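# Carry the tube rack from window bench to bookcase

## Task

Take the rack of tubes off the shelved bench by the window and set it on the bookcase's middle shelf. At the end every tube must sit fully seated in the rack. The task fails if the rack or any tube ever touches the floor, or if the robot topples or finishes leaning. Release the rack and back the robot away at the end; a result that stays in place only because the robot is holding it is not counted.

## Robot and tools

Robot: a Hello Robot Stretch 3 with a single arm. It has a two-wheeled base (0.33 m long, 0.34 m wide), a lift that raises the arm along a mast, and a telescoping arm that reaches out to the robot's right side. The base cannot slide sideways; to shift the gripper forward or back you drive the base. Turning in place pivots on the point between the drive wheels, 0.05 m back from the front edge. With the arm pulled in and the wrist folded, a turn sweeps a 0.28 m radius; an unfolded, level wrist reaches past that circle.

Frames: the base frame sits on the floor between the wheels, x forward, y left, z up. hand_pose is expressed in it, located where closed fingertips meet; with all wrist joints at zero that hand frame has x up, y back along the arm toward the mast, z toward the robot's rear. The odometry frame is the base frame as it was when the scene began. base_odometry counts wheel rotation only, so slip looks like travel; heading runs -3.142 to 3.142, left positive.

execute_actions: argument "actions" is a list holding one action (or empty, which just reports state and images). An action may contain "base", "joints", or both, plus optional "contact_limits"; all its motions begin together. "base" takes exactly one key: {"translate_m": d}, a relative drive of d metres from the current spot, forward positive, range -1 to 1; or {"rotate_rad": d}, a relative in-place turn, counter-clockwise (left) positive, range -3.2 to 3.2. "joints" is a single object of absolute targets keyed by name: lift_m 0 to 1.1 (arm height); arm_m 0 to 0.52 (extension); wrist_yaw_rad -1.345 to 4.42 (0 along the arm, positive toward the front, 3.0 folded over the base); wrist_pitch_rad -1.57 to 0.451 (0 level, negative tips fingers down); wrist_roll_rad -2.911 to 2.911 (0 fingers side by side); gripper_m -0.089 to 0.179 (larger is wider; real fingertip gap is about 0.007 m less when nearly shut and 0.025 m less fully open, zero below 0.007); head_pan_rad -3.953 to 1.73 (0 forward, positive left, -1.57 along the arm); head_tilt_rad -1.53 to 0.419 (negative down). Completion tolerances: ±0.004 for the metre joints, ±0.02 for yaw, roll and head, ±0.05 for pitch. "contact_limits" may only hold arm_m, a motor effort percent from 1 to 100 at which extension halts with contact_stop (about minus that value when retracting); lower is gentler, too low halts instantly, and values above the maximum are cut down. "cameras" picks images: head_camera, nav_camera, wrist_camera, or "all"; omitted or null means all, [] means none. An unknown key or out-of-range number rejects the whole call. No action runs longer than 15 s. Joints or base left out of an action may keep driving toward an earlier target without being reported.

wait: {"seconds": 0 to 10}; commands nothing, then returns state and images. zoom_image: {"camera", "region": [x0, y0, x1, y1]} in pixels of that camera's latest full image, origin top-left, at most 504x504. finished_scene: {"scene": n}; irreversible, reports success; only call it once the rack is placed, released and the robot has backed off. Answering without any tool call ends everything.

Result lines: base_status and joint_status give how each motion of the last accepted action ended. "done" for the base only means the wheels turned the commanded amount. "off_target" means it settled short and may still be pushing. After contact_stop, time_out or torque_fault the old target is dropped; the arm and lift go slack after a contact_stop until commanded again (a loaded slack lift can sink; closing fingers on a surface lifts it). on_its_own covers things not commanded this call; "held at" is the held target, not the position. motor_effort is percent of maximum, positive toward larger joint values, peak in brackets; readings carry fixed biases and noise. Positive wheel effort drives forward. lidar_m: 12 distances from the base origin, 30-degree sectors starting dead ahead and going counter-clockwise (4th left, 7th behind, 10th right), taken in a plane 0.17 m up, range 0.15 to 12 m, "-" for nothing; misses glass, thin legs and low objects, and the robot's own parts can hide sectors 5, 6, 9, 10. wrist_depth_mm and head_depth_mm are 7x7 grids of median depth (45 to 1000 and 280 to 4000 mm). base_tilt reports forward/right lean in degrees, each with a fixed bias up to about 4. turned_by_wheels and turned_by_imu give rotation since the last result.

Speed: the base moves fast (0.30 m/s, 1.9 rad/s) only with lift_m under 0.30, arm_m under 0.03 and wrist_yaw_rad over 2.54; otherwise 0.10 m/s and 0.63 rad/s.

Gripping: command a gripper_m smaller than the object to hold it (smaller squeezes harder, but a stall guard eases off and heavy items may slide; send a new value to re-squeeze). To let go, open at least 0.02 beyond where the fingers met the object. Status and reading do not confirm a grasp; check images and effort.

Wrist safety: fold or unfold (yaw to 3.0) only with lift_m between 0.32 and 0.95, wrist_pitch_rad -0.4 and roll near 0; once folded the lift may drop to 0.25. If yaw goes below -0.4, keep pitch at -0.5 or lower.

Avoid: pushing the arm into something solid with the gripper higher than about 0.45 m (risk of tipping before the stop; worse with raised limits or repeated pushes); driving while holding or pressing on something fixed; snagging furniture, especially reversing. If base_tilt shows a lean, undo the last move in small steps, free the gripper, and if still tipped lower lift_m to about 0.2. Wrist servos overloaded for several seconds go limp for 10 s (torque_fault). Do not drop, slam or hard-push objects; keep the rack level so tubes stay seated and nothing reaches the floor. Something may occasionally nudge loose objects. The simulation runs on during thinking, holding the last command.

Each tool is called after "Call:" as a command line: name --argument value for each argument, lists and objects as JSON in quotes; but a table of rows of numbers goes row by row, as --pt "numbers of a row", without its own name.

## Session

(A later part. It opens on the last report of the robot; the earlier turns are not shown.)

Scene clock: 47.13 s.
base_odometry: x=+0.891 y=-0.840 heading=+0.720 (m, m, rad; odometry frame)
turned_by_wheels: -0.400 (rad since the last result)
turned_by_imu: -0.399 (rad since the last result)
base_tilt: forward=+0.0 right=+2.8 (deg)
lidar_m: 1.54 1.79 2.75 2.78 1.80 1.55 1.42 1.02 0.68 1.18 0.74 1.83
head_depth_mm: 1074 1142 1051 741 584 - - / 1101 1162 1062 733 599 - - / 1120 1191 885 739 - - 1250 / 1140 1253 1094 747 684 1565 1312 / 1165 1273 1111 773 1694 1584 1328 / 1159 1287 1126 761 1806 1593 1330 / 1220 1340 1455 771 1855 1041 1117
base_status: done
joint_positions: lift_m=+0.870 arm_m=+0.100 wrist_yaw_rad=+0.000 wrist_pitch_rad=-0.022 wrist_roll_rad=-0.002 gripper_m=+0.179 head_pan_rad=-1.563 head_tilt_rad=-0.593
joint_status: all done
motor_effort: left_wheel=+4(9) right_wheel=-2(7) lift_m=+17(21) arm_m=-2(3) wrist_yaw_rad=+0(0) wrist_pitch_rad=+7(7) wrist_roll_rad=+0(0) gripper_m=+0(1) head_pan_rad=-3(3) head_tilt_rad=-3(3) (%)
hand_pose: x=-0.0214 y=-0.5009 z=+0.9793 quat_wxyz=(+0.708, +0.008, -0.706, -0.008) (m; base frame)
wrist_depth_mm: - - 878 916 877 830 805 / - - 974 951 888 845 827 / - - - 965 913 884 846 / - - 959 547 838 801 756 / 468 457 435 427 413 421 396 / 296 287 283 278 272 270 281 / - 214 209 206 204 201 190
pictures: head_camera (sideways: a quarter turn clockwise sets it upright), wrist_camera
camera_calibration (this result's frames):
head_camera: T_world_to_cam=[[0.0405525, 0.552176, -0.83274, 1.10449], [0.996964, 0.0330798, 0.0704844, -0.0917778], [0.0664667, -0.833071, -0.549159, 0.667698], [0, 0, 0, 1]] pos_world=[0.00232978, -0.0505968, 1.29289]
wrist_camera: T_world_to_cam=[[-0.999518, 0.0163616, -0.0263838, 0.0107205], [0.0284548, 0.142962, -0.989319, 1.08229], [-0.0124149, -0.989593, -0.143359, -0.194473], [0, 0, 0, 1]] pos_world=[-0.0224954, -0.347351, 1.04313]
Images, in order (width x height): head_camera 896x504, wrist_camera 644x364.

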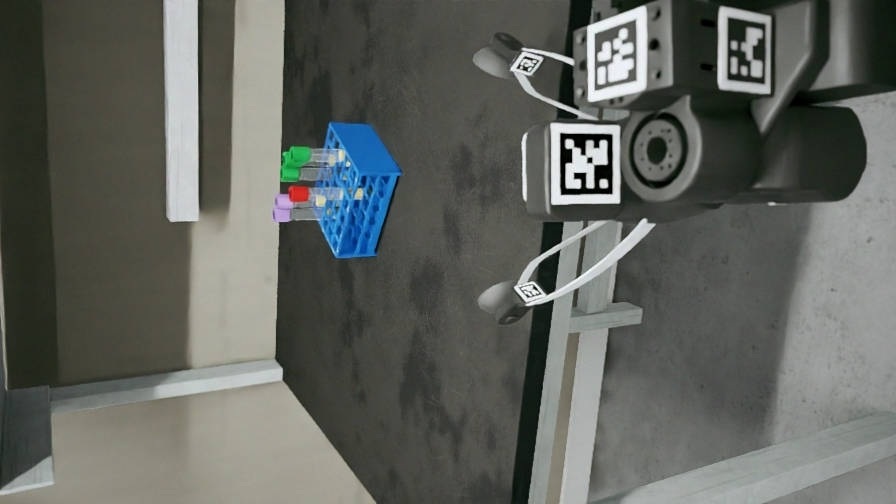

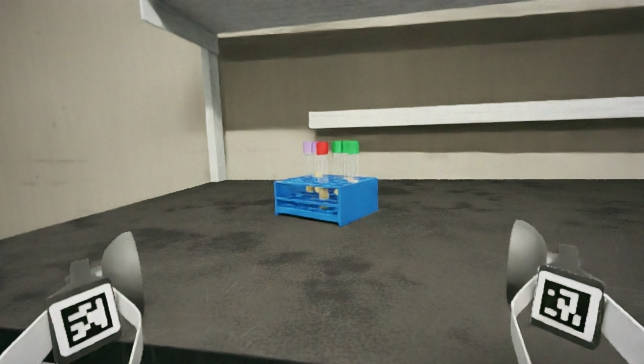

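Call:
execute_actions --actions '[{"base":{"rotate_rad":-0.5},"joints":{"arm_m":0.0}}]' --cameras '[]'

Call:
execute_actions --actions '[{"base":{"translate_m":0.41}}]' --cameras '["wrist_camera"]'

Scene clock: 49.23 s.
base_odometry: x=+0.891 y=-0.840 heading=+0.220 (m, m, rad; odometry frame)
turned_by_wheels: -0.500 (rad since the last result)
turned_by_imu: -0.499 (rad since the last result)
base_tilt: forward=+0.1 right=+2.8 (deg)
lidar_m: 1.82 1.54 1.79 3.32 3.31 1.77 1.55 1.43 0.97 0.67 1.18 0.74
head_depth_mm: 1260 1381 1049 726 1709 1552 1361 / 1225 1344 1062 734 1015 1362 - / 1191 1308 1079 739 987 - - / 1159 1233 1095 747 672 1490 1283 / 1133 1209 1110 756 614 1577 1321 / 1099 1166 1127 763 620 1546 1325 / 1071 1135 1149 772 603 1513 1332
base_status: done
joint_positions: lift_m=+0.870 arm_m=+0.001 wrist_yaw_rad=+0.000 wrist_pitch_rad=-0.022 wrist_roll_rad=-0.002 gripper_m=+0.179 head_pan_rad=-1.563 head_tilt_rad=-0.593
joint_status: all done
joint sent to its limit — the command would take arm_m past its lower limit, so that joint was sent only as far as its limit.
motor_effort: left_wheel=+3(10) right_wheel=-3(5) lift_m=+17(18) arm_m=-2(5) wrist_yaw_rad=+0(0) wrist_pitch_rad=+6(6) wrist_roll_rad=+0(0) gripper_m=+0(0) head_pan_rad=-4(4) head_tilt_rad=-3(3) (%)
hand_pose: x=-0.0214 y=-0.4021 z=+0.9793 quat_wxyz=(+0.708, +0.008, -0.706, -0.008) (m; base frame)
wrist_depth_mm: 848 871 891 893 931 - - / 859 946 - - - - - / 876 922 - - - - - / 859 914 987 904 868 808 - / 464 461 438 429 414 424 440 / 298 288 286 314 373 418 - / - 295 325 702 - - -
pictures: none
No camera images: the call's "cameras" was empty. Leave "cameras" out to get every camera's image.

Scene clock: 54.70 s.
base_odometry: x=+1.291 y=-0.750 heading=+0.220 (m, m, rad; odometry frame)
turned_by_wheels: +0.000 (rad since the last result)
turned_by_imu: +0.000 (rad since the last result)
base_tilt: forward=+0.1 right=+2.5 (deg)
lidar_m: 1.43 1.18 1.37 2.63 3.01 2.24 1.95 1.33 0.84 1.06 0.43 1.32
head_depth_mm: 1132 1245 1047 726 593 1482 1352 / 1102 1179 1067 731 558 1563 - / 1072 1148 1021 740 562 - - / 1041 1106 1030 748 566 1450 1285 / 1014 1077 1113 752 592 1005 1324 / 988 1068 1119 761 575 505 1342 / 964 1042 1095 768 579 493 617
base_status: done
joint_positions: lift_m=+0.870 arm_m=+0.001 wrist_yaw_rad=+0.000 wrist_pitch_rad=-0.022 wrist_roll_rad=-0.002 gripper_m=+0.179 head_pan_rad=-1.563 head_tilt_rad=-0.593
joint_status: not commanded
motor_effort: left_wheel=+4(9) right_wheel=-2(4) lift_m=+17(18) arm_m=-3(3) wrist_yaw_rad=+0(0) wrist_pitch_rad=+7(6) wrist_roll_rad=+0(0) gripper_m=+1(0) head_pan_rad=-3(4) head_tilt_rad=-4(3) (%)
hand_pose: x=-0.0214 y=-0.4021 z=+0.9793 quat_wxyz=(+0.708, +0.008, -0.706, -0.008) (m; base frame)
wrist_depth_mm: 735 794 854 909 923 930 976 / 755 826 896 947 - - - / 775 835 899 965 - - - / 789 822 887 572 862 814 769 / 497 459 440 427 415 428 394 / 299 289 284 279 273 269 282 / - 207 211 208 206 221 688
pictures: wrist_camera
camera_calibration (this result's frames):
wrist_camera: T_world_to_cam=[[-0.999517, 0.0164038, -0.0263838, 0.00910945], [0.0284608, 0.142958, -0.989319, 1.06816], [-0.0124569, -0.989593, -0.143356, -0.0966616], [0, 0, 0, 1]] pos_world=[-0.0224997, -0.248507, 1.04313]
Images, in order (width x height): wrist_camera 644x364.

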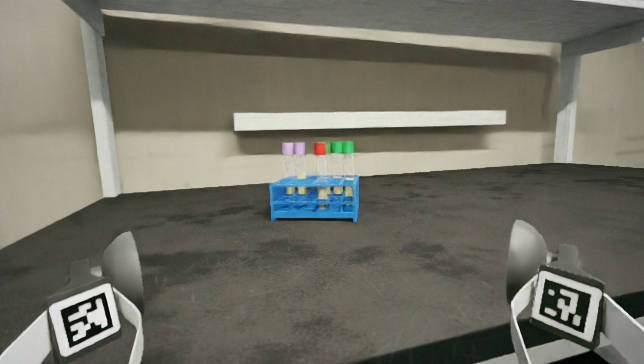

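Call:
execute_actions --actions '[{"base":{"translate_m":0.008},"joints":{"arm_m":0.39,"lift_m":0.85}}]' --cameras '["wrist_camera","head_camera"]'

Scene clock: 58.83 s.
base_odometry: x=+1.299 y=-0.749 heading=+0.220 (m, m, rad; odometry frame)
turned_by_wheels: +0.000 (rad since the last result)
turned_by_imu: +0.001 (rad since the last result)
base_tilt: forward=+0.1 right=+2.7 (deg)
lidar_m: 1.43 1.17 1.37 2.62 3.01 2.24 1.96 1.34 0.84 1.06 0.43 1.32
head_depth_mm: 1127 1241 1047 792 556 1418 1298 / 1099 1170 1135 - 559 1506 1301 / 1064 1142 1150 - 560 1490 1306 / 1039 1102 1086 743 566 1451 1323 / 1007 1078 1109 754 569 557 1319 / 985 1068 1120 760 575 505 1332 / 964 1037 1094 771 580 493 605
base_status: done
joint_positions: lift_m=+0.850 arm_m=+0.390 wrist_yaw_rad=-0.001 wrist_pitch_rad=-0.022 wrist_roll_rad=-0.002 gripper_m=+0.179 head_pan_rad=-1.563 head_tilt_rad=-0.593
joint_status: all done
motor_effort: left_wheel=+3(10) right_wheel=-2(4) lift_m=+17(19) arm_m=+2(2) wrist_yaw_rad=+2(2) wrist_pitch_rad=+6(7) wrist_roll_rad=+0(0) gripper_m=+0(1) head_pan_rad=-3(3) head_tilt_rad=-4(3) (%)
hand_pose: x=-0.0216 y=-0.7903 z=+0.9593 quat_wxyz=(+0.708, +0.008, -0.706, -0.008) (m; base frame)
wrist_depth_mm: 456 491 536 583 644 718 806 / 464 496 526 574 637 700 806 / 470 509 462 168 160 744 859 / 485 521 565 613 660 667 637 / 390 379 183 186 172 354 330 / 265 127 132 128 121 116 234 / - 134 141 136 143 116 159
pictures: head_camera (sideways: a quarter turn clockwise sets it upright), wrist_camera
camera_calibration (this result's frames):
head_camera: T_world_to_cam=[[0.0405776, 0.552176, -0.83274, 1.10449], [0.996966, 0.0330343, 0.0704845, -0.0917779], [0.0664288, -0.833073, -0.54916, 0.6677], [0, 0, 0, 1]] pos_world=[0.00232747, -0.0505966, 1.29289]
wrist_camera: T_world_to_cam=[[-0.999506, 0.0170837, -0.026386, 0.0153164], [0.0285586, 0.142821, -0.989336, 1.10382], [-0.0131331, -0.989601, -0.143238, -0.483878], [0, 0, 0, 1]] pos_world=[-0.0225695, -0.636756, 1.02314]
Images, in order (width x height): head_camera 896x504, wrist_camera 644x364.

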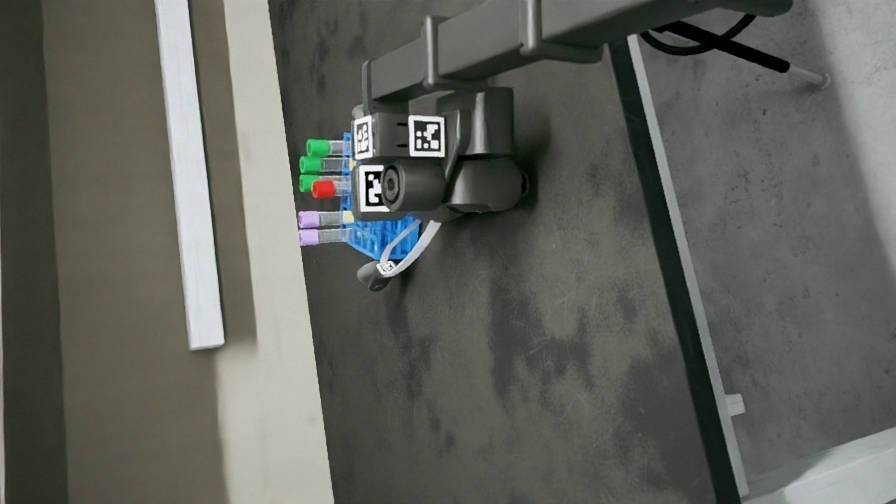

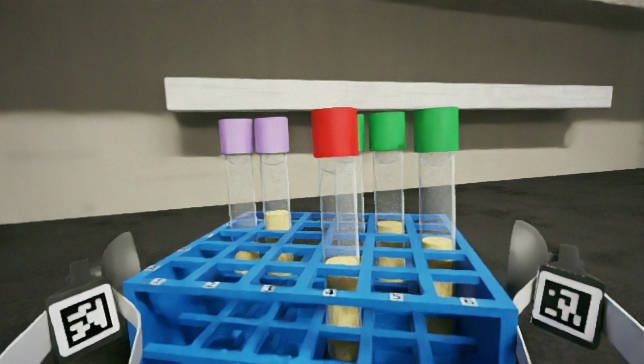

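Call:
execute_actions --actions '[{"joints":{"gripper_m":0.09}}]' --cameras '[]'

Call:
execute_actions --actions '[{"joints":{"lift_m":0.9}}]' --cameras '["wrist_camera"]'

Call:
execute_actions --actions '[{"joints":{"arm_m":0.0,"head_pan_rad":0.9,"head_tilt_rad":-0.4}}]'

Scene clock: 60.30 s.
base_odometry: x=+1.299 y=-0.749 heading=+0.220 (m, m, rad; odometry frame)
turned_by_wheels: +0.000 (rad since the last result)
turned_by_imu: +0.000 (rad since the last result)
base_tilt: forward=-0.1 right=+2.8 (deg)
lidar_m: 1.43 1.17 1.37 2.62 3.01 2.25 1.96 1.34 0.84 1.06 0.43 1.32
head_depth_mm: 1131 1245 1047 794 556 1422 1298 / 1099 1167 1130 - 558 1511 1296 / 1067 1144 1084 - 561 1484 1307 / 1038 1107 1087 729 566 1457 1316 / 1013 1075 1111 752 570 557 1322 / 984 1068 1121 761 574 505 1328 / 964 1039 1091 768 581 493 605
base_status: not commanded
joint_positions: lift_m=+0.850 arm_m=+0.390 wrist_yaw_rad=+0.000 wrist_pitch_rad=-0.022 wrist_roll_rad=-0.002 gripper_m=+0.091 head_pan_rad=-1.563 head_tilt_rad=-0.593
joint_status: all done
motor_effort: left_wheel=+4(4) right_wheel=-2(2) lift_m=+17(17) arm_m=+2(2) wrist_yaw_rad=+1(1) wrist_pitch_rad=+6(6) wrist_roll_rad=+0(0) gripper_m=-31(99) head_pan_rad=-3(3) head_tilt_rad=-3(3) (%)
hand_pose: x=-0.0215 y=-0.7903 z=+0.9593 quat_wxyz=(+0.708, +0.008, -0.706, -0.008) (m; base frame)
wrist_depth_mm: 462 493 535 580 644 709 808 / 465 498 530 579 631 702 816 / 478 507 493 182 146 742 846 / 483 517 564 608 664 670 637 / 387 418 194 180 174 371 327 / 266 135 153 136 126 116 222 / - 150 143 136 143 154 160
pictures: none
No camera images: the call's "cameras" was empty. Leave "cameras" out to get every camera's image.

Scene clock: 61.60 s.
base_odometry: x=+1.299 y=-0.749 heading=+0.220 (m, m, rad; odometry frame)
turned_by_wheels: +0.000 (rad since the last result)
turned_by_imu: +0.000 (rad since the last result)
base_tilt: forward=-0.1 right=+2.7 (deg)
lidar_m: 1.43 1.17 1.37 2.61 3.03 2.25 1.96 1.34 0.84 1.06 0.43 1.32
head_depth_mm: 1126 1241 1121 - 555 1457 1295 / 1099 1168 1217 674 558 1511 1298 / 1067 1144 1238 677 561 1477 1303 / 1036 1102 1099 745 566 1460 1309 / 1010 1081 1112 754 570 556 1323 / 985 1069 1120 762 576 505 1323 / 964 1041 1093 769 579 493 604
base_status: not commanded
joint_positions: lift_m=+0.900 arm_m=+0.390 wrist_yaw_rad=+0.000 wrist_pitch_rad=-0.036 wrist_roll_rad=-0.002 gripper_m=+0.098 head_pan_rad=-1.563 head_tilt_rad=-0.593
joint_status: all done
on_its_own: gripper_m is held at +0.097, not at your +0.090, by its stall guard, which is still easing
motor_effort: left_wheel=+4(4) right_wheel=-3(2) lift_m=+27(27) arm_m=+2(2) wrist_yaw_rad=+0(0) wrist_pitch_rad=+11(11) wrist_roll_rad=+0(0) gripper_m=-28(32) head_pan_rad=-3(3) head_tilt_rad=-4(3) (%)
hand_pose: x=-0.0214 y=-0.7899 z=+1.0051 quat_wxyz=(+0.708, +0.013, -0.706, -0.013) (m; base frame)
wrist_depth_mm: 461 487 530 577 637 705 794 / 470 503 541 595 650 724 832 / 472 511 486 533 586 731 860 / 485 518 563 210 196 754 838 / 483 516 495 481 434 505 453 / 347 140 178 197 317 306 320 / - 142 149 137 161 121 226
pictures: wrist_camera
camera_calibration (this result's frames):
wrist_camera: T_world_to_cam=[[-0.999516, 0.0168666, -0.0261397, 0.0162498], [0.0284646, 0.156834, -0.987215, 1.15802], [-0.0125514, -0.987481, -0.157239, -0.461147], [0, 0, 0, 1]] pos_world=[-0.0225088, -0.637266, 1.07113]
Images, in order (width x height): wrist_camera 644x364.

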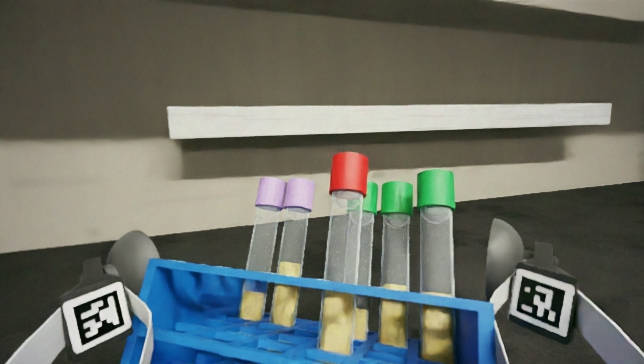

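Scene clock: 65.67 s.
base_odometry: x=+1.299 y=-0.749 heading=+0.220 (m, m, rad; odometry frame)
turned_by_wheels: +0.000 (rad since the last result)
turned_by_imu: +0.000 (rad since the last result)
base_tilt: forward=+0.0 right=+2.7 (deg)
lidar_m: 1.43 1.17 1.37 2.61 3.01 2.25 1.96 1.34 0.84 1.06 0.43 1.32
head_depth_mm: 1257 1324 1350 1455 1313 1552 1445 / 1334 1408 1454 1546 1658 1702 1494 / 1414 1509 1545 1628 1785 1673 1506 / 1508 1604 1656 1729 1936 1765 1522 / 1609 1732 1693 1701 1848 1853 1519 / 1729 1865 2030 2220 2358 1927 1535 / 1879 2032 2237 2476 2546 1932 1535
base_status: not commanded
joint_positions: lift_m=+0.900 arm_m=+0.001 wrist_yaw_rad=+0.000 wrist_pitch_rad=-0.036 wrist_roll_rad=-0.001 gripper_m=+0.117 head_pan_rad=+0.893 head_tilt_rad=-0.409
joint_status: all done
joint sent to its limit — the command would take arm_m past its lower limit, so that joint was sent only as far as its limit.
on_its_own: gripper_m is held at +0.116, not at your +0.090, by its stall guard, which is still easing
motor_effort: left_wheel=+4(4) right_wheel=-3(2) lift_m=+27(26) arm_m=-3(5) wrist_yaw_rad=+1(0) wrist_pitch_rad=+11(11) wrist_roll_rad=+0(1) gripper_m=-18(29) head_pan_rad=+4(49) head_tilt_rad=+4(24) (%)
hand_pose: x=-0.0215 y=-0.4016 z=+1.0050 quat_wxyz=(+0.708, +0.013, -0.706, -0.013) (m; base frame)
wrist_depth_mm: 738 772 850 870 898 930 941 / 755 813 878 964 - - - / 771 836 889 972 - - - / 774 836 897 703 938 879 865 / 765 559 501 451 435 510 457 / 363 134 179 289 322 310 314 / - 134 157 136 159 123 246
pictures: head_camera (sideways: a quarter turn clockwise sets it upright), nav_camera (sideways: a quarter turn counterclockwise sets it upright), wrist_camera
camera_calibration (this result's frames):
head_camera: T_world_to_cam=[[-0.279347, -0.275519, -0.919812, 1.22001], [-0.800488, 0.595854, 0.0646275, -0.0732046], [0.530268, 0.754352, -0.387, 0.453869], [0, 0, 0, 1]] pos_world=[0.0415348, 0.0373777, 1.30256]
nav_camera: T_world_to_cam=[[0.1985, 0.270463, 0.942044, -1.18036], [0.756027, -0.653922, 0.0284389, 0.0104353], [0.623715, 0.706566, -0.334281, 0.39947], [0, 0, 0, 1]] pos_world=[-0.0227443, 0.0438152, 1.24519]
wrist_camera: T_world_to_cam=[[-0.999491, 0.0170768, -0.0269594, 0.0105634], [0.0293129, 0.15728, -0.987119, 1.09711], [-0.0126167, -0.987406, -0.1577, -0.0772345], [0, 0, 0, 1]] pos_world=[-0.0225761, -0.248996, 1.07109]
Images, in order (width x height): head_camera 896x504, nav_camera 672x504, wrist_camera 644x364.

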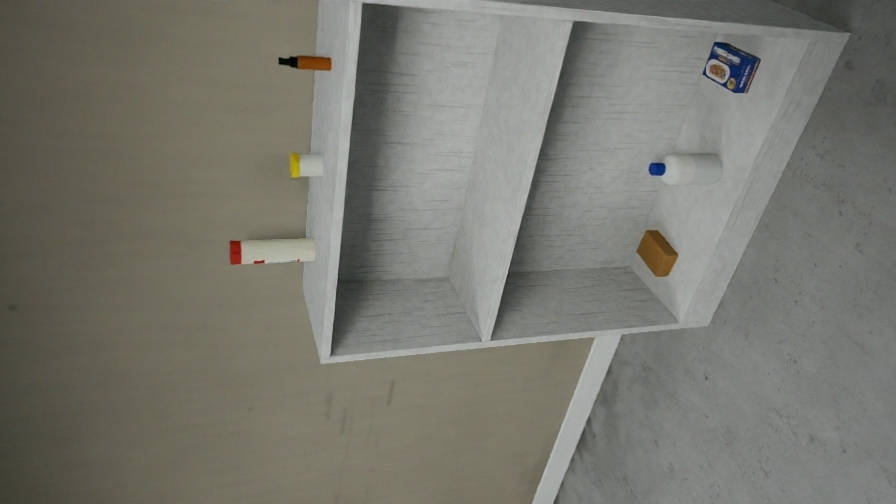

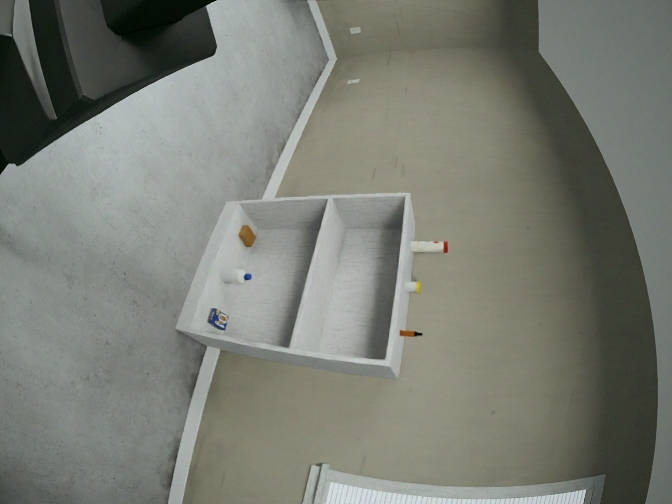

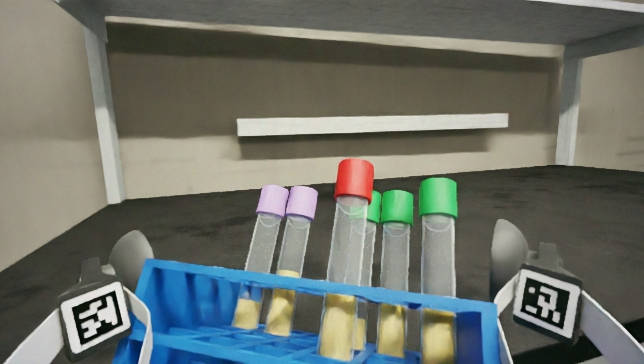

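Call:
execute_actions --actions '[{"joints":{"arm_m":0.16}}]' --cameras '[]'

Call:
execute_actions --actions '[{"joints":{"lift_m":0.852}}]' --cameras '[]'

Call:
execute_actions --actions '[{"joints":{"gripper_m":0.179}}]' --cameras '[]'

Call:
execute_actions --actions '[{"joints":{"arm_m":0.195}}]' --cameras '["wrist_camera"]'

Call:
execute_actions --actions '[{"joints":{"gripper_m":0.11}}]' --cameras '[]'

Call:
execute_actions --actions '[{"joints":{"lift_m":0.9}}]' --cameras '["wrist_camera"]'

Scene clock: 68.60 s.
base_odometry: x=+1.299 y=-0.749 heading=+0.220 (m, m, rad; odometry frame)
turned_by_wheels: +0.000 (rad since the last result)
turned_by_imu: +0.000 (rad since the last result)
base_tilt: forward=-0.1 right=+3.0 (deg)
lidar_m: 1.43 1.17 1.37 2.62 3.03 2.25 1.96 1.34 0.84 1.06 0.43 1.32
head_depth_mm: 1256 1325 1357 1452 1312 1558 1444 / 1332 1405 1457 1537 1652 1714 1503 / 1409 1501 1560 1629 1788 1671 1493 / 1509 1611 1660 1730 1942 1766 1507 / 1607 1733 1696 1678 1852 1840 1515 / 1741 1867 2031 2224 2366 1917 1533 / 1877 2027 2227 2449 2555 1936 1537
base_status: not commanded
joint_positions: lift_m=+0.900 arm_m=+0.160 wrist_yaw_rad=-0.001 wrist_pitch_rad=-0.011 wrist_roll_rad=-0.003 gripper_m=+0.120 head_pan_rad=+0.893 head_tilt_rad=-0.408
joint_status: all done
on_its_own: gripper_m is held at +0.119, not at your +0.090, by its stall guard, which is not easing now
motor_effort: left_wheel=+3(4) right_wheel=-2(5) lift_m=+21(27) arm_m=+2(3) wrist_yaw_rad=+2(15) wrist_pitch_rad=+3(12) wrist_roll_rad=+0(2) gripper_m=-20(20) head_pan_rad=+4(4) head_tilt_rad=+5(5) (%)
hand_pose: x=-0.0217 y=-0.5606 z=+1.0119 quat_wxyz=(+0.709, +0.004, -0.706, -0.005) (m; base frame)
wrist_depth_mm: 626 670 732 778 810 834 847 / 624 687 743 817 901 - - / 640 696 755 813 896 - - / 647 712 775 825 914 - - / 605 652 552 449 197 568 502 / 375 139 163 146 343 319 335 / - 134 164 163 161 140 246
pictures: none
No camera images: the call's "cameras" was empty. Leave "cameras" out to get every camera's image.

Scene clock: 69.87 s.
base_odometry: x=+1.299 y=-0.749 heading=+0.220 (m, m, rad; odometry frame)
turned_by_wheels: +0.000 (rad since the last result)
turned_by_imu: +0.000 (rad since the last result)
base_tilt: forward=-0.1 right=+2.7 (deg)
lidar_m: 1.43 1.17 1.37 2.62 3.03 2.25 1.96 1.34 0.84 1.06 0.43 1.32
head_depth_mm: 1258 1326 1355 1450 1306 1559 1446 / 1327 1403 1460 1539 1651 1705 1499 / 1415 1503 1545 1622 1789 1682 1503 / 1506 1603 1658 1728 1934 1764 1511 / 1614 1728 1708 1690 1838 1838 1518 / 1744 1879 2032 2200 2375 1923 1525 / 1880 2036 2231 2460 2544 1927 1532
base_status: not commanded
joint_positions: lift_m=+0.852 arm_m=+0.160 wrist_yaw_rad=-0.001 wrist_pitch_rad=-0.021 wrist_roll_rad=-0.003 gripper_m=+0.120 head_pan_rad=+0.893 head_tilt_rad=-0.408
joint_status: all done
on_its_own: gripper_m is held at +0.119, not at your +0.090, by its stall guard, which is not easing now
motor_effort: left_wheel=+3(3) right_wheel=-2(2) lift_m=+17(19) arm_m=+2(2) wrist_yaw_rad=+2(1) wrist_pitch_rad=+6(6) wrist_roll_rad=+1(1) gripper_m=-20(20) head_pan_rad=+4(4) head_tilt_rad=+5(5) (%)
hand_pose: x=-0.0216 y=-0.5603 z=+0.9614 quat_wxyz=(+0.708, +0.008, -0.706, -0.008) (m; base frame)
wrist_depth_mm: 627 678 732 800 872 961 992 / 631 690 738 812 900 - - / 636 705 717 181 160 - - / 641 701 746 769 722 696 651 / 397 410 195 190 173 381 339 / 272 133 154 129 118 116 229 / - 147 142 136 135 138 164
pictures: none
No camera images: the call's "cameras" was empty. Leave "cameras" out to get every camera's image.

Scene clock: 70.97 s.
base_odometry: x=+1.299 y=-0.749 heading=+0.220 (m, m, rad; odometry frame)
turned_by_wheels: +0.000 (rad since the last result)
turned_by_imu: +0.000 (rad since the last result)
base_tilt: forward=+0.0 right=+2.7 (deg)
lidar_m: 1.43 1.17 1.37 2.61 3.01 2.25 1.96 1.34 0.84 1.06 0.43 1.32
head_depth_mm: 1253 1326 1354 1445 1312 1555 1450 / 1336 1407 1458 1542 1659 1699 1503 / 1412 1497 1547 1618 1797 1679 1514 / 1506 1608 1664 1727 1935 1756 1508 / 1623 1731 1698 1683 1842 1845 1516 / 1729 1863 2024 2210 2351 1918 1532 / 1879 2044 2231 2439 2547 1943 1540
base_status: not commanded
joint_positions: lift_m=+0.852 arm_m=+0.160 wrist_yaw_rad=-0.001 wrist_pitch_rad=-0.024 wrist_roll_rad=-0.003 gripper_m=+0.179 head_pan_rad=+0.893 head_tilt_rad=-0.408
joint_status: all done
motor_effort: left_wheel=+2(3) right_wheel=-2(1) lift_m=+16(16) arm_m=+2(2) wrist_yaw_rad=+1(1) wrist_pitch_rad=+7(8) wrist_roll_rad=+1(1) gripper_m=+1(81) head_pan_rad=+4(4) head_tilt_rad=+4(5) (%)
hand_pose: x=-0.0216 y=-0.5603 z=+0.9608 quat_wxyz=(+0.708, +0.008, -0.706, -0.009) (m; base frame)
wrist_depth_mm: 628 681 729 802 888 952 993 / 629 685 728 797 906 - - / 640 694 721 173 156 - - / 653 701 755 735 720 687 658 / 394 388 205 187 174 345 339 / 271 137 152 125 132 130 241 / - 141 146 137 122 111 163
pictures: none
No camera images: the call's "cameras" was empty. Leave "cameras" out to get every camera's image.

Scene clock: 72.27 s.
base_odometry: x=+1.299 y=-0.749 heading=+0.220 (m, m, rad; odometry frame)
turned_by_wheels: +0.000 (rad since the last result)
turned_by_imu: +0.000 (rad since the last result)
base_tilt: forward=+0.0 right=+2.6 (deg)
lidar_m: 1.43 1.17 1.37 2.61 3.01 2.25 1.96 1.34 0.84 1.06 0.43 1.32
head_depth_mm: 1260 1327 1354 1456 1317 1555 1442 / 1327 1405 1461 1555 1658 1711 1500 / 1414 1501 1558 1629 1793 1666 1504 / 1499 1614 1649 1718 1935 1772 1506 / 1614 1732 1697 1693 1852 1848 1524 / 1742 1860 2035 2205 2369 1917 1527 / 1889 2048 2230 2432 2540 1938 1537
base_status: not commanded
joint_positions: lift_m=+0.852 arm_m=+0.195 wrist_yaw_rad=-0.001 wrist_pitch_rad=-0.023 wrist_roll_rad=-0.003 gripper_m=+0.179 head_pan_rad=+0.893 head_tilt_rad=-0.408
joint_status: all done
motor_effort: left_wheel=+3(3) right_wheel=-2(2) lift_m=+17(18) arm_m=+2(6) wrist_yaw_rad=+1(1) wrist_pitch_rad=+7(7) wrist_roll_rad=+1(1) gripper_m=+0(0) head_pan_rad=+5(4) head_tilt_rad=+5(5) (%)
hand_pose: x=-0.0216 y=-0.5953 z=+0.9609 quat_wxyz=(+0.708, +0.008, -0.706, -0.009) (m; base frame)
wrist_depth_mm: 598 644 696 766 842 929 - / 609 661 702 769 836 953 - / 622 677 714 113 142 880 - / 609 672 717 640 721 666 656 / 391 387 340 176 294 364 337 / 270 125 136 125 123 118 241 / - 136 131 92 95 114 163
pictures: wrist_camera
camera_calibration (this result's frames):
wrist_camera: T_world_to_cam=[[-0.999536, 0.0170952, -0.025203, 0.0108964], [0.02741, 0.144353, -0.989146, 1.07824], [-0.0132715, -0.989379, -0.144755, -0.28905], [0, 0, 0, 1]] pos_world=[-0.0224994, -0.441814, 1.02497]
Images, in order (width x height): wrist_camera 644x364.

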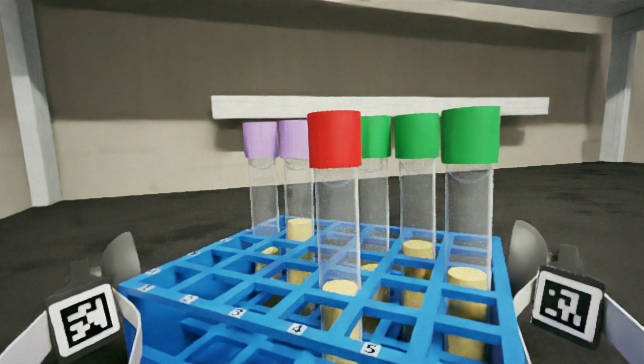

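Scene clock: 73.43 s.
base_odometry: x=+1.299 y=-0.749 heading=+0.220 (m, m, rad; odometry frame)
turned_by_wheels: +0.000 (rad since the last result)
turned_by_imu: +0.000 (rad since the last result)
base_tilt: forward=+0.0 right=+2.7 (deg)
lidar_m: 1.43 1.17 1.37 2.62 3.02 2.25 1.96 1.34 0.84 1.06 0.43 1.32
head_depth_mm: 1260 1325 1357 1447 1308 1551 1448 / 1331 1410 1463 1535 1656 1711 1492 / 1415 1496 1557 1635 1788 1684 1509 / 1509 1603 1670 1729 1928 1766 1513 / 1617 1725 1690 1688 1849 1842 1518 / 1746 1872 2030 2219 2359 1929 1524 / 1876 2049 2235 2453 2531 1938 1538
base_status: not commanded
joint_positions: lift_m=+0.852 arm_m=+0.195 wrist_yaw_rad=-0.001 wrist_pitch_rad=-0.023 wrist_roll_rad=-0.003 gripper_m=+0.111 head_pan_rad=+0.893 head_tilt_rad=-0.408
joint_status: all done
motor_effort: left_wheel=+2(3) right_wheel=-2(2) lift_m=+17(18) arm_m=+2(2) wrist_yaw_rad=+0(1) wrist_pitch_rad=+7(7) wrist_roll_rad=+1(1) gripper_m=-25(99) head_pan_rad=+4(4) head_tilt_rad=+5(5) (%)
hand_pose: x=-0.0216 y=-0.5953 z=+0.9609 quat_wxyz=(+0.708, +0.008, -0.706, -0.009) (m; base frame)
wrist_depth_mm: 604 647 702 769 859 920 - / 616 662 711 774 850 962 - / 612 668 706 145 137 976 - / 614 676 721 631 715 673 654 / 396 390 337 179 316 382 339 / 272 134 128 121 123 119 227 / - 137 139 100 95 132 163
pictures: none
No camera images: the call's "cameras" was empty. Leave "cameras" out to get every camera's image.

Scene clock: 74.70 s.
base_odometry: x=+1.299 y=-0.749 heading=+0.220 (m, m, rad; odometry frame)
turned_by_wheels: +0.000 (rad since the last result)
turned_by_imu: +0.000 (rad since the last result)
base_tilt: forward=+0.0 right=+2.8 (deg)
lidar_m: 1.43 1.17 1.37 2.62 3.00 2.25 1.96 1.34 0.84 1.06 0.43 1.32
head_depth_mm: 1258 1321 1351 1456 1318 1546 1447 / 1328 1412 1464 1536 1663 1710 1490 / 1411 1498 1549 1635 1796 1676 1502 / 1501 1608 1653 1726 1943 1762 1508 / 1616 1724 1698 1689 1845 1834 1520 / 1736 1864 2017 2200 2376 1915 1529 / 1880 2038 2234 2466 2555 1930 1540
base_status: not commanded
joint_positions: lift_m=+0.900 arm_m=+0.195 wrist_yaw_rad=-0.001 wrist_pitch_rad=-0.041 wrist_roll_rad=-0.003 gripper_m=+0.117 head_pan_rad=+0.893 head_tilt_rad=-0.408
joint_status: all done
on_its_own: gripper_m is held at +0.116, not at your +0.110, by its stall guard, which is still easing
motor_effort: left_wheel=+2(2) right_wheel=-1(2) lift_m=+27(26) arm_m=+2(2) wrist_yaw_rad=+0(1) wrist_pitch_rad=+12(12) wrist_roll_rad=+1(1) gripper_m=-22(25) head_pan_rad=+4(4) head_tilt_rad=+4(6) (%)
hand_pose: x=-0.0216 y=-0.5947 z=+1.0037 quat_wxyz=(+0.708, +0.015, -0.706, -0.015) (m; base frame)
wrist_depth_mm: 598 642 693 759 841 911 962 / 610 654 714 779 850 970 - / 609 667 715 727 883 954 - / 617 682 728 192 168 836 826 / 517 540 493 480 469 499 446 / 353 138 159 137 154 312 318 / - 134 145 123 144 216 224
pictures: wrist_camera
camera_calibration (this result's frames):
wrist_camera: T_world_to_cam=[[-0.999536, 0.0175567, -0.0249017, 0.0119358], [0.0274225, 0.162171, -0.986382, 1.12833], [-0.0132793, -0.986606, -0.162577, -0.262762], [0, 0, 0, 1]] pos_world=[-0.0225008, -0.442436, 1.07055]
Images, in order (width x height): wrist_camera 644x364.

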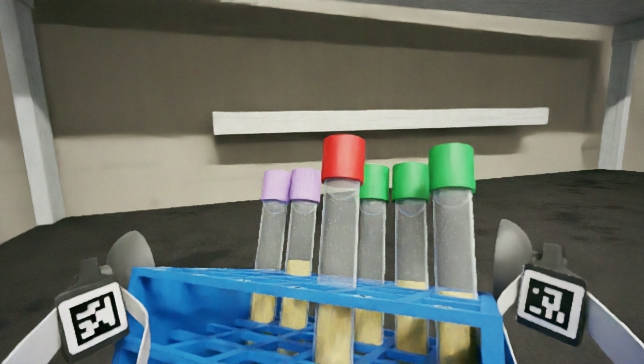

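Call:
execute_actions --actions '[{"joints":{"lift_m":0.97,"wrist_pitch_rad":0.3,"arm_m":0.0}}]' --cameras '["wrist_camera"]'

Call:
execute_actions --actions '[{"base":{"rotate_rad":1.4}}]' --cameras '[]'

Call:
execute_actions --actions '[{"base":{"translate_m":0.77},"joints":{"lift_m":0.62}}]' --cameras '[]'

Call:
execute_actions --actions '[{"base":{"rotate_rad":0.49},"joints":{"head_pan_rad":-1.57,"head_tilt_rad":-0.7}}]' --cameras '["wrist_camera","head_camera"]'

Scene clock: 79.67 s.
base_odometry: x=+1.299 y=-0.749 heading=+0.220 (m, m, rad; odometry frame)
turned_by_wheels: +0.000 (rad since the last result)
turned_by_imu: +0.001 (rad since the last result)
base_tilt: forward=+0.0 right=+2.8 (deg)
lidar_m: 1.43 1.17 1.37 2.61 3.03 2.25 1.97 1.34 0.84 1.06 0.43 1.32
head_depth_mm: 1254 1323 1358 1452 1311 1558 1451 / 1334 1403 1458 1531 1655 1707 1495 / 1411 1500 1559 1626 1798 1673 1502 / 1507 1612 1662 1722 1918 1769 1513 / 1614 1727 1704 1698 1844 1830 1524 / 1738 1860 2026 2215 2367 1911 1531 / 1887 2036 2219 2467 2541 1931 1544
base_status: not commanded
joint_positions: lift_m=+0.970 arm_m=+0.001 wrist_yaw_rad=-0.001 wrist_pitch_rad=+0.254 wrist_roll_rad=-0.003 gripper_m=+0.120 head_pan_rad=+0.893 head_tilt_rad=-0.408
joint_status: all done
joint sent to its limit — the command would take arm_m past its lower limit, so that joint was sent only as far as its limit.
on_its_own: gripper_m is held at +0.119, not at your +0.110, by its stall guard, which is not easing now
motor_effort: left_wheel=+2(2) right_wheel=-1(2) lift_m=+27(28) arm_m=-2(2) wrist_yaw_rad=+1(1) wrist_pitch_rad=+14(16) wrist_roll_rad=+1(1) gripper_m=-22(21) head_pan_rad=+4(4) head_tilt_rad=+5(5) (%)
hand_pose: x=-0.0215 y=-0.4005 z=+1.1495 quat_wxyz=(+0.703, -0.090, -0.700, +0.089) (m; base frame)
wrist_depth_mm: 845 905 976 - - - - / 823 899 964 - - - - / 795 652 779 785 878 - - / 797 860 913 194 167 - - / 781 848 905 966 - - - / 766 137 167 179 - - - / 743 131 145 123 147 579 631
pictures: wrist_camera
camera_calibration (this result's frames):
wrist_camera: T_world_to_cam=[[-0.999543, 0.00933936, -0.028742, 0.013339], [0.0272599, -0.131958, -0.99088, 1.12797], [-0.0130469, -0.991211, 0.131644, -0.387464], [0, 0, 0, 1]] pos_world=[-0.0224706, -0.235339, 1.16907]
Images, in order (width x height): wrist_camera 644x364.

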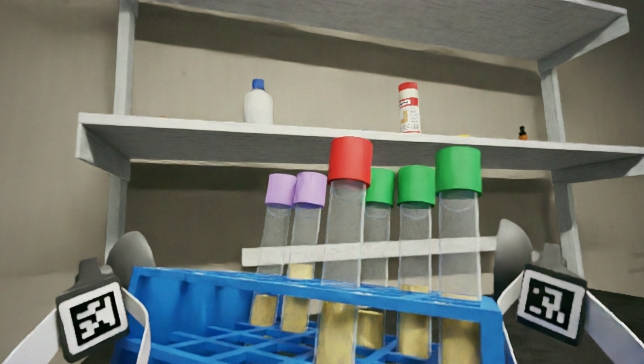

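Scene clock: 82.83 s.
base_odometry: x=+1.299 y=-0.749 heading=+1.620 (m, m, rad; odometry frame)
turned_by_wheels: +1.400 (rad since the last result)
turned_by_imu: +1.399 (rad since the last result)
base_tilt: forward=+0.1 right=+2.6 (deg)
lidar_m: 2.11 2.82 2.56 1.99 1.34 0.85 0.84 0.43 0.43 1.46 1.17 1.37
head_depth_mm: 3101 3282 3412 3601 2485 1864 1493 / 3237 3466 3660 3733 2503 1882 1490 / 3367 3610 3725 3592 2510 1888 1506 / 3588 3801 - 3938 2530 1904 1513 / 3777 - - 3968 2551 1904 1519 / 3512 3619 3775 3720 2599 1919 1524 / 3079 3151 3236 2705 2619 1934 1540
base_status: done
joint_positions: lift_m=+0.970 arm_m=+0.001 wrist_yaw_rad=-0.001 wrist_pitch_rad=+0.254 wrist_roll_rad=-0.003 gripper_m=+0.120 head_pan_rad=+0.893 head_tilt_rad=-0.408
joint_status: not commanded
on_its_own: gripper_m is held at +0.119, not at your +0.110, by its stall guard, which is not easing now
motor_effort: left_wheel=-3(10) right_wheel=+3(8) lift_m=+27(27) arm_m=-2(2) wrist_yaw_rad=+2(1) wrist_pitch_rad=+14(14) wrist_roll_rad=+1(1) gripper_m=-20(20) head_pan_rad=+4(4) head_tilt_rad=+5(5) (%)
hand_pose: x=-0.0215 y=-0.4005 z=+1.1495 quat_wxyz=(+0.703, -0.090, -0.700, +0.089) (m; base frame)
wrist_depth_mm: - - - - - - 879 / - - - - - - 861 / 993 - - - - - 870 / 956 - - 194 167 - 861 / 957 - - - - - 851 / 938 137 167 178 - - 830 / 917 132 145 123 147 958 866
pictures: none
No camera images: the call's "cameras" was empty. Leave "cameras" out to get every camera's image.

Scene clock: 91.80 s.
base_odometry: x=+1.261 y=+0.020 heading=+1.620 (m, m, rad; odometry frame)
turned_by_wheels: +0.000 (rad since the last result)
turned_by_imu: -0.001 (rad since the last result)
base_tilt: forward=-0.1 right=+2.9 (deg)
lidar_m: 1.58 2.14 2.60 2.29 2.27 1.57 1.12 1.12 1.46 0.86 0.84 0.86
head_depth_mm: 2495 2651 2710 2990 2474 1867 1493 / 2598 2741 2821 3101 2501 1877 1490 / 2715 2893 2940 3207 2524 1883 1500 / 2810 3022 3124 3448 2553 1898 1513 / 2973 3186 3291 3498 2578 1904 1524 / 3139 3379 3631 3784 2618 1929 1521 / 3315 3516 3713 3788 2618 1937 1533
base_status: done
joint_positions: lift_m=+0.620 arm_m=+0.001 wrist_yaw_rad=-0.001 wrist_pitch_rad=+0.254 wrist_roll_rad=-0.003 gripper_m=+0.120 head_pan_rad=+0.893 head_tilt_rad=-0.408
joint_status: all done
on_its_own: gripper_m is held at +0.119, not at your +0.110, by its stall guard, which is not easing now
motor_effort: left_wheel=-3(5) right_wheel=+2(7) lift_m=+18(24) arm_m=-2(3) wrist_yaw_rad=+2(1) wrist_pitch_rad=+13(14) wrist_roll_rad=+1(1) gripper_m=-20(20) head_pan_rad=+4(4) head_tilt_rad=+5(4) (%)
hand_pose: x=-0.0215 y=-0.4005 z=+0.8001 quat_wxyz=(+0.703, -0.090, -0.700, +0.089) (m; base frame)
wrist_depth_mm: 718 820 917 - - - - / 539 759 904 - - - - / 650 708 732 - - - - / 664 731 830 194 167 - - / 654 737 807 976 - - - / 635 137 167 179 - - - / - 131 145 123 147 - -
pictures: none
No camera images: the call's "cameras" was empty. Leave "cameras" out to get every camera's image.

Scene clock: 93.53 s.
base_odometry: x=+1.261 y=+0.020 heading=+2.110 (m, m, rad; odometry frame)
turned_by_wheels: +0.490 (rad since the last result)
turned_by_imu: +0.490 (rad since the last result)
base_tilt: forward=+0.0 right=+2.8 (deg)
lidar_m: 2.13 2.61 2.31 2.28 2.29 1.57 1.12 1.50 0.86 0.84 0.86 1.53
head_depth_mm: 891 863 1083 1050 1376 1325 1228 / 903 893 1089 1059 1412 571 1234 / 905 807 1088 1075 1386 560 1262 / 911 828 1095 1082 1456 589 1247 / 914 874 1099 1091 1460 1364 1257 / 802 830 1100 1061 1395 1373 1262 / 924 907 1043 992 1441 1479 1264
base_status: done
joint_positions: lift_m=+0.620 arm_m=+0.001 wrist_yaw_rad=-0.001 wrist_pitch_rad=+0.254 wrist_roll_rad=-0.003 gripper_m=+0.120 head_pan_rad=-1.563 head_tilt_rad=-0.691
joint_status: all done
on_its_own: gripper_m is held at +0.119, not at your +0.110, by its stall guard, which is not easing now
motor_effort: left_wheel=-3(10) right_wheel=+2(6) lift_m=+19(19) arm_m=-3(2) wrist_yaw_rad=+1(1) wrist_pitch_rad=+13(14) wrist_roll_rad=+1(1) gripper_m=-20(21) head_pan_rad=-4(48) head_tilt_rad=-4(30) (%)
hand_pose: x=-0.0215 y=-0.4005 z=+0.8001 quat_wxyz=(+0.703, -0.090, -0.700, +0.089) (m; base frame)
wrist_depth_mm: 911 906 914 916 916 902 894 / 894 900 889 869 900 890 873 / 869 643 730 679 776 649 859 / 849 709 810 195 167 573 833 / 837 729 800 797 802 654 818 / 807 137 167 179 704 665 809 / 818 131 144 123 147 522 787
pictures: head_camera (sideways: a quarter turn clockwise sets it upright), wrist_camera
camera_calibration (this result's frames):
head_camera: T_world_to_cam=[[0.0397242, 0.631239, -0.77457, 1.02866], [0.997009, 0.0263903, 0.072639, -0.0945739], [0.0662937, -0.775139, -0.628303, 0.770661], [0, 0, 0, 1]] pos_world=[0.00233841, -0.0494651, 1.28785]
wrist_camera: T_world_to_cam=[[-0.999543, 0.0093257, -0.0287551, 0.00330154], [0.0272698, -0.132332, -0.99083, 0.781566], [-0.0130454, -0.991162, 0.132017, -0.341731], [0, 0, 0, 1]] pos_world=[-0.0224712, -0.235315, 0.819609]
Images, in order (width x height): head_camera 896x504, wrist_camera 644x364.

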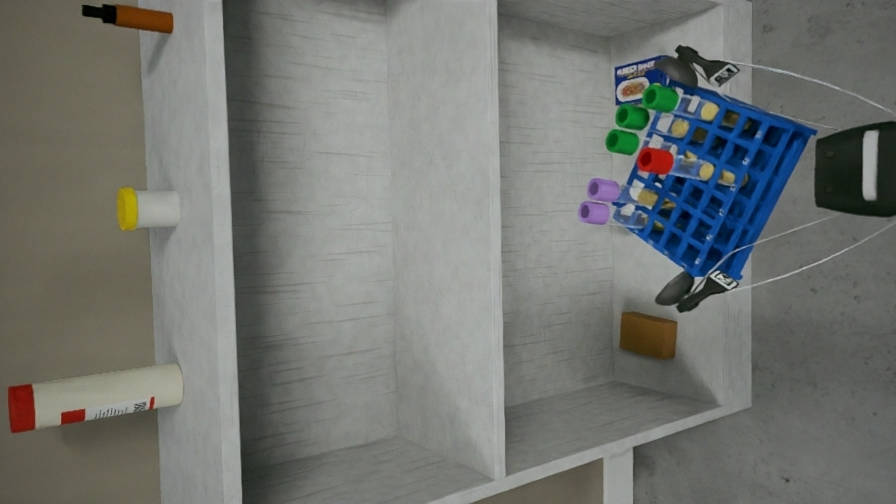

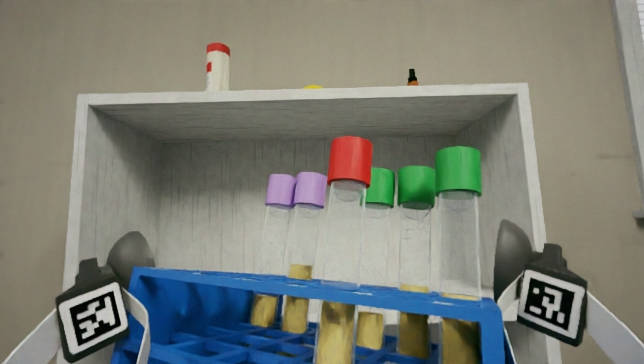

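Call:
execute_actions --actions '[{"joints":{"arm_m":0.39,"lift_m":0.64}}]' --cameras '[]'

Call:
execute_actions --actions '[{"joints":{"wrist_pitch_rad":0.0,"lift_m":0.61}}]' --cameras '["wrist_camera","head_camera"]'

Scene clock: 97.83 s.
base_odometry: x=+1.261 y=+0.020 heading=+2.110 (m, m, rad; odometry frame)
turned_by_wheels: +0.000 (rad since the last result)
turned_by_imu: +0.000 (rad since the last result)
base_tilt: forward=-0.1 right=+2.8 (deg)
lidar_m: 2.13 2.60 2.32 2.27 2.29 1.57 1.12 1.51 0.86 0.84 0.86 1.53
head_depth_mm: 889 860 1084 1053 1374 1336 - / 907 892 1089 1022 - 1347 1228 / 905 813 1071 880 1476 1343 1247 / 908 827 1095 984 1450 1360 1244 / 911 873 1097 1088 1459 1365 1253 / 801 828 1103 1059 1399 1364 1256 / 921 908 1041 995 1442 1479 1267
base_status: not commanded
joint_positions: lift_m=+0.640 arm_m=+0.390 wrist_yaw_rad=-0.001 wrist_pitch_rad=+0.255 wrist_roll_rad=-0.003 gripper_m=+0.120 head_pan_rad=-1.563 head_tilt_rad=-0.691
joint_status: all done
on_its_own: gripper_m is held at +0.119, not at your +0.110, by its stall guard, which is not easing now
motor_effort: left_wheel=-3(3) right_wheel=+3(3) lift_m=+27(29) arm_m=+2(2) wrist_yaw_rad=+1(1) wrist_pitch_rad=+13(14) wrist_roll_rad=+1(1) gripper_m=-21(20) head_pan_rad=-3(3) head_tilt_rad=-4(5) (%)
hand_pose: x=-0.0215 y=-0.7887 z=+0.8196 quat_wxyz=(+0.703, -0.090, -0.700, +0.089) (m; base frame)
wrist_depth_mm: 318 320 325 328 333 340 345 / 423 433 437 436 438 438 406 / 430 432 432 434 429 433 407 / 418 422 418 194 167 423 407 / 409 413 410 413 414 419 407 / 403 137 168 179 405 406 396 / - 131 145 123 147 371 375
pictures: none
No camera images: the call's "cameras" was empty. Leave "cameras" out to get every camera's image.

Scene clock: 98.90 s.
base_odometry: x=+1.261 y=+0.020 heading=+2.110 (m, m, rad; odometry frame)
turned_by_wheels: +0.000 (rad since the last result)
turned_by_imu: +0.000 (rad since the last result)
base_tilt: forward=+0.1 right=+2.8 (deg)
lidar_m: 2.13 2.60 2.31 2.28 2.29 1.57 1.12 1.51 0.86 0.84 0.86 1.53
head_depth_mm: 888 863 1082 1052 1377 1327 - / 905 889 1080 1063 - 1339 1232 / 905 814 1090 933 - 1343 1241 / 909 828 1096 1080 1455 1356 1242 / 914 875 1098 1089 1454 1369 1253 / 799 828 1101 1059 1397 1365 1261 / 923 908 1046 991 1436 1482 1270
base_status: not commanded
joint_positions: lift_m=+0.610 arm_m=+0.390 wrist_yaw_rad=-0.001 wrist_pitch_rad=-0.003 wrist_roll_rad=-0.004 gripper_m=+0.120 head_pan_rad=-1.563 head_tilt_rad=-0.692
joint_status: all done
on_its_own: gripper_m is held at +0.119, not at your +0.110, by its stall guard, which is not easing now
motor_effort: left_wheel=-3(3) right_wheel=+3(3) lift_m=+15(24) arm_m=+2(2) wrist_yaw_rad=+2(2) wrist_pitch_rad=+1(14) wrist_roll_rad=+1(2) gripper_m=-21(21) head_pan_rad=-3(4) head_tilt_rad=-5(4) (%)
hand_pose: x=-0.0216 y=-0.7909 z=+0.7243 quat_wxyz=(+0.709, +0.001, -0.705, -0.001) (m; base frame)
wrist_depth_mm: 381 383 385 382 386 387 386 / 388 389 388 391 394 393 392 / 398 398 397 145 138 398 400 / 409 404 408 407 412 412 410 / 408 410 200 185 301 398 352 / 279 130 131 124 127 122 241 / - 140 140 119 98 123 165
pictures: head_camera (sideways: a quarter turn clockwise sets it upright), wrist_camera
camera_calibration (this result's frames):
head_camera: T_world_to_cam=[[0.0399114, 0.631332, -0.774485, 1.02855], [0.997017, 0.0260836, 0.0726414, -0.0945772], [0.0660622, -0.775074, -0.628407, 0.770798], [0, 0, 0, 1]] pos_world=[0.00232367, -0.0494621, 1.28784]
wrist_camera: T_world_to_cam=[[-0.999549, 0.0166643, -0.0249834, 0.00775248], [0.0268578, 0.123838, -0.991939, 0.858245], [-0.0134361, -0.992162, -0.12423, -0.533897], [0, 0, 0, 1]] pos_world=[-0.0224751, -0.636126, 0.785194]
Images, in order (width x height): head_camera 896x504, wrist_camera 644x364.

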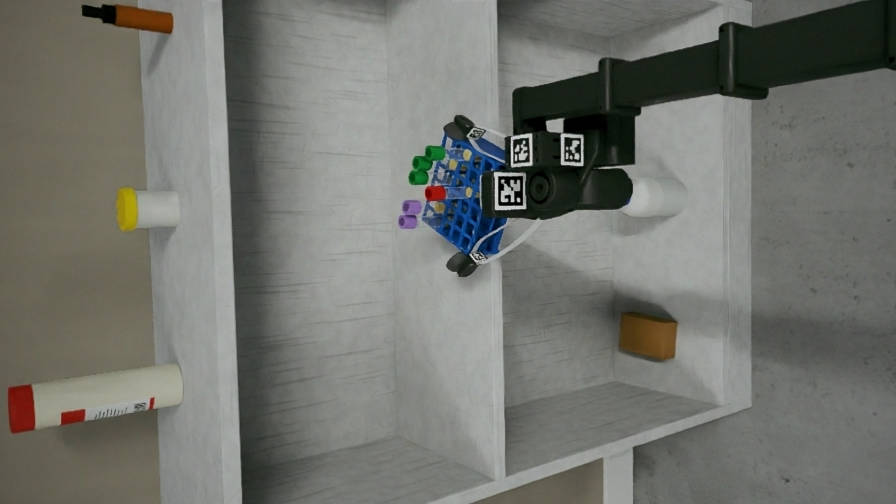

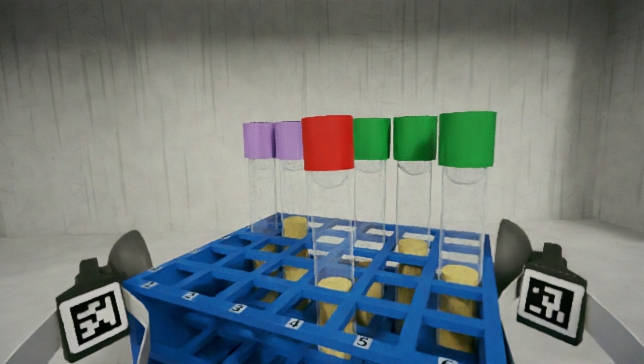

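Slide a bit deeper, release.

Call:
execute_actions --actions '[{"joints":{"arm_m":0.46}}]' --cameras '[]'

Call:
execute_actions --actions '[{"joints":{"gripper_m":0.179}}]' --cameras '[]'

Call:
execute_actions --actions '[{"joints":{"arm_m":0.05}}]' --cameras '["wrist_camera"]'

Call:
finished_scene --scene 1

Scene clock: 100.83 s.
base_odometry: x=+1.261 y=+0.020 heading=+2.110 (m, m, rad; odometry frame)
turned_by_wheels: +0.000 (rad since the last result)
turned_by_imu: +0.000 (rad since the last result)
base_tilt: forward=+0.1 right=+2.7 (deg)
lidar_m: 2.13 2.60 2.31 2.26 2.29 1.56 1.12 1.51 0.86 0.84 0.86 1.53
head_depth_mm: 891 864 1084 1051 1373 1336 - / 903 888 1093 1063 - 1344 1231 / 905 813 1090 980 1485 1342 1238 / 908 829 1098 1067 1455 1360 1243 / 913 874 1102 1084 1464 1374 1251 / 803 828 1105 1065 1405 1360 1257 / 922 909 1043 991 1429 1482 1265
base_status: not commanded
joint_positions: lift_m=+0.610 arm_m=+0.460 wrist_yaw_rad=-0.001 wrist_pitch_rad=+0.003 wrist_roll_rad=-0.011 gripper_m=+0.120 head_pan_rad=-1.563 head_tilt_rad=-0.692
joint_status: all done
on_its_own: gripper_m is held at +0.119, not at your +0.110, by its stall guard, which is not easing now
motor_effort: left_wheel=-3(2) right_wheel=+2(2) lift_m=+16(16) arm_m=+2(1) wrist_yaw_rad=+1(1) wrist_pitch_rad=-1(1) wrist_roll_rad=+5(5) gripper_m=-20(20) head_pan_rad=-3(3) head_tilt_rad=-4(4) (%)
hand_pose: x=-0.0216 y=-0.8610 z=+0.7257 quat_wxyz=(+0.711, -0.001, -0.703, +0.001) (m; base frame)
wrist_depth_mm: 316 318 318 317 320 324 322 / 323 324 324 326 329 328 329 / 327 329 330 151 151 334 338 / 337 335 339 336 341 340 342 / 342 339 340 213 342 345 346 / 279 133 132 125 127 123 247 / - 140 141 119 97 123 168
pictures: none
No camera images: the call's "cameras" was empty. Leave "cameras" out to get every camera's image.

Scene clock: 101.93 s.
base_odometry: x=+1.261 y=+0.020 heading=+2.110 (m, m, rad; odometry frame)
turned_by_wheels: +0.000 (rad since the last result)
turned_by_imu: +0.000 (rad since the last result)
base_tilt: forward=+0.1 right=+2.7 (deg)
lidar_m: 2.13 2.60 2.31 2.27 2.29 1.57 1.12 1.50 0.86 0.84 0.86 1.53
head_depth_mm: 888 864 1081 1051 1370 1332 - / 903 889 1086 1078 - 1346 1230 / 906 811 1086 973 1483 1342 1237 / 910 827 1091 1045 1456 1359 1247 / 914 871 1097 1090 1459 1369 1249 / 802 827 1100 1059 1400 1361 1258 / 921 907 1045 992 1440 1478 1261
base_status: not commanded
joint_positions: lift_m=+0.610 arm_m=+0.460 wrist_yaw_rad=+0.000 wrist_pitch_rad=-0.017 wrist_roll_rad=-0.007 gripper_m=+0.179 head_pan_rad=-1.563 head_tilt_rad=-0.692
joint_status: all done
motor_effort: left_wheel=-3(3) right_wheel=+2(2) lift_m=+17(17) arm_m=+2(2) wrist_yaw_rad=+0(2) wrist_pitch_rad=+5(5) wrist_roll_rad=+3(6) gripper_m=+0(81) head_pan_rad=-3(3) head_tilt_rad=-4(5) (%)
hand_pose: x=-0.0214 y=-0.8605 z=+0.7204 quat_wxyz=(+0.710, +0.007, -0.704, -0.006) (m; base frame)
wrist_depth_mm: 313 313 314 317 317 318 320 / 321 320 324 324 324 325 327 / 327 329 327 117 141 332 335 / 335 334 336 338 337 340 340 / 342 339 186 179 178 343 331 / 251 130 127 116 122 121 235 / - 145 137 117 111 122 158
pictures: none
No camera images: the call's "cameras" was empty. Leave "cameras" out to get every camera's image.

Scene clock: 106.13 s.
base_odometry: x=+1.261 y=+0.020 heading=+2.110 (m, m, rad; odometry frame)
turned_by_wheels: +0.000 (rad since the last result)
turned_by_imu: +0.000 (rad since the last result)
base_tilt: forward=+0.1 right=+2.8 (deg)
lidar_m: 2.13 2.59 2.32 2.27 2.29 1.57 1.12 1.50 0.86 0.84 0.86 1.53
head_depth_mm: 885 863 1083 1054 1381 1328 1227 / 905 892 1084 1061 1442 1340 1255 / 905 805 1092 976 1423 1344 - / 907 828 1092 1049 1449 1360 1245 / 916 873 1098 1088 1461 1364 1257 / 798 830 1102 1061 1399 1361 1262 / 920 909 1043 995 1443 1483 1272
base_status: not commanded
joint_positions: lift_m=+0.610 arm_m=+0.050 wrist_yaw_rad=+0.000 wrist_pitch_rad=-0.019 wrist_roll_rad=-0.007 gripper_m=+0.179 head_pan_rad=-1.563 head_tilt_rad=-0.692
joint_status: all done
motor_effort: left_wheel=-3(3) right_wheel=+2(2) lift_m=+17(17) arm_m=-3(2) wrist_yaw_rad=+1(0) wrist_pitch_rad=+6(6) wrist_roll_rad=+3(3) gripper_m=+1(1) head_pan_rad=-3(3) head_tilt_rad=-5(5) (%)
hand_pose: x=-0.0214 y=-0.4510 z=+0.7200 quat_wxyz=(+0.710, +0.007, -0.704, -0.007) (m; base frame)
wrist_depth_mm: 505 659 703 699 712 601 733 / 526 710 730 719 717 597 749 / 527 713 734 733 728 612 767 / 549 660 737 542 728 568 785 / 545 579 766 772 765 618 807 / 816 776 793 795 781 678 804 / 828 751 811 804 808 669 849
pictures: wrist_camera
camera_calibration (this result's frames):
wrist_camera: T_world_to_cam=[[-0.999629, 0.0162611, -0.0218443, -0.000268899], [0.0239121, 0.140291, -0.989822, 0.817693], [-0.0130311, -0.989977, -0.140627, -0.184401], [0, 0, 0, 1]] pos_world=[-0.0222245, -0.297263, 0.783433]
Images, in order (width x height): wrist_camera 644x364.

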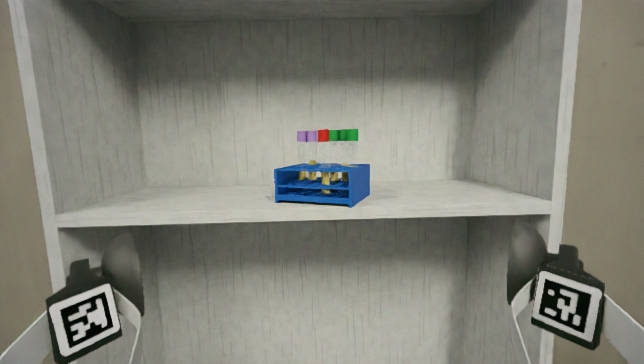

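The scene is finished: the task was done.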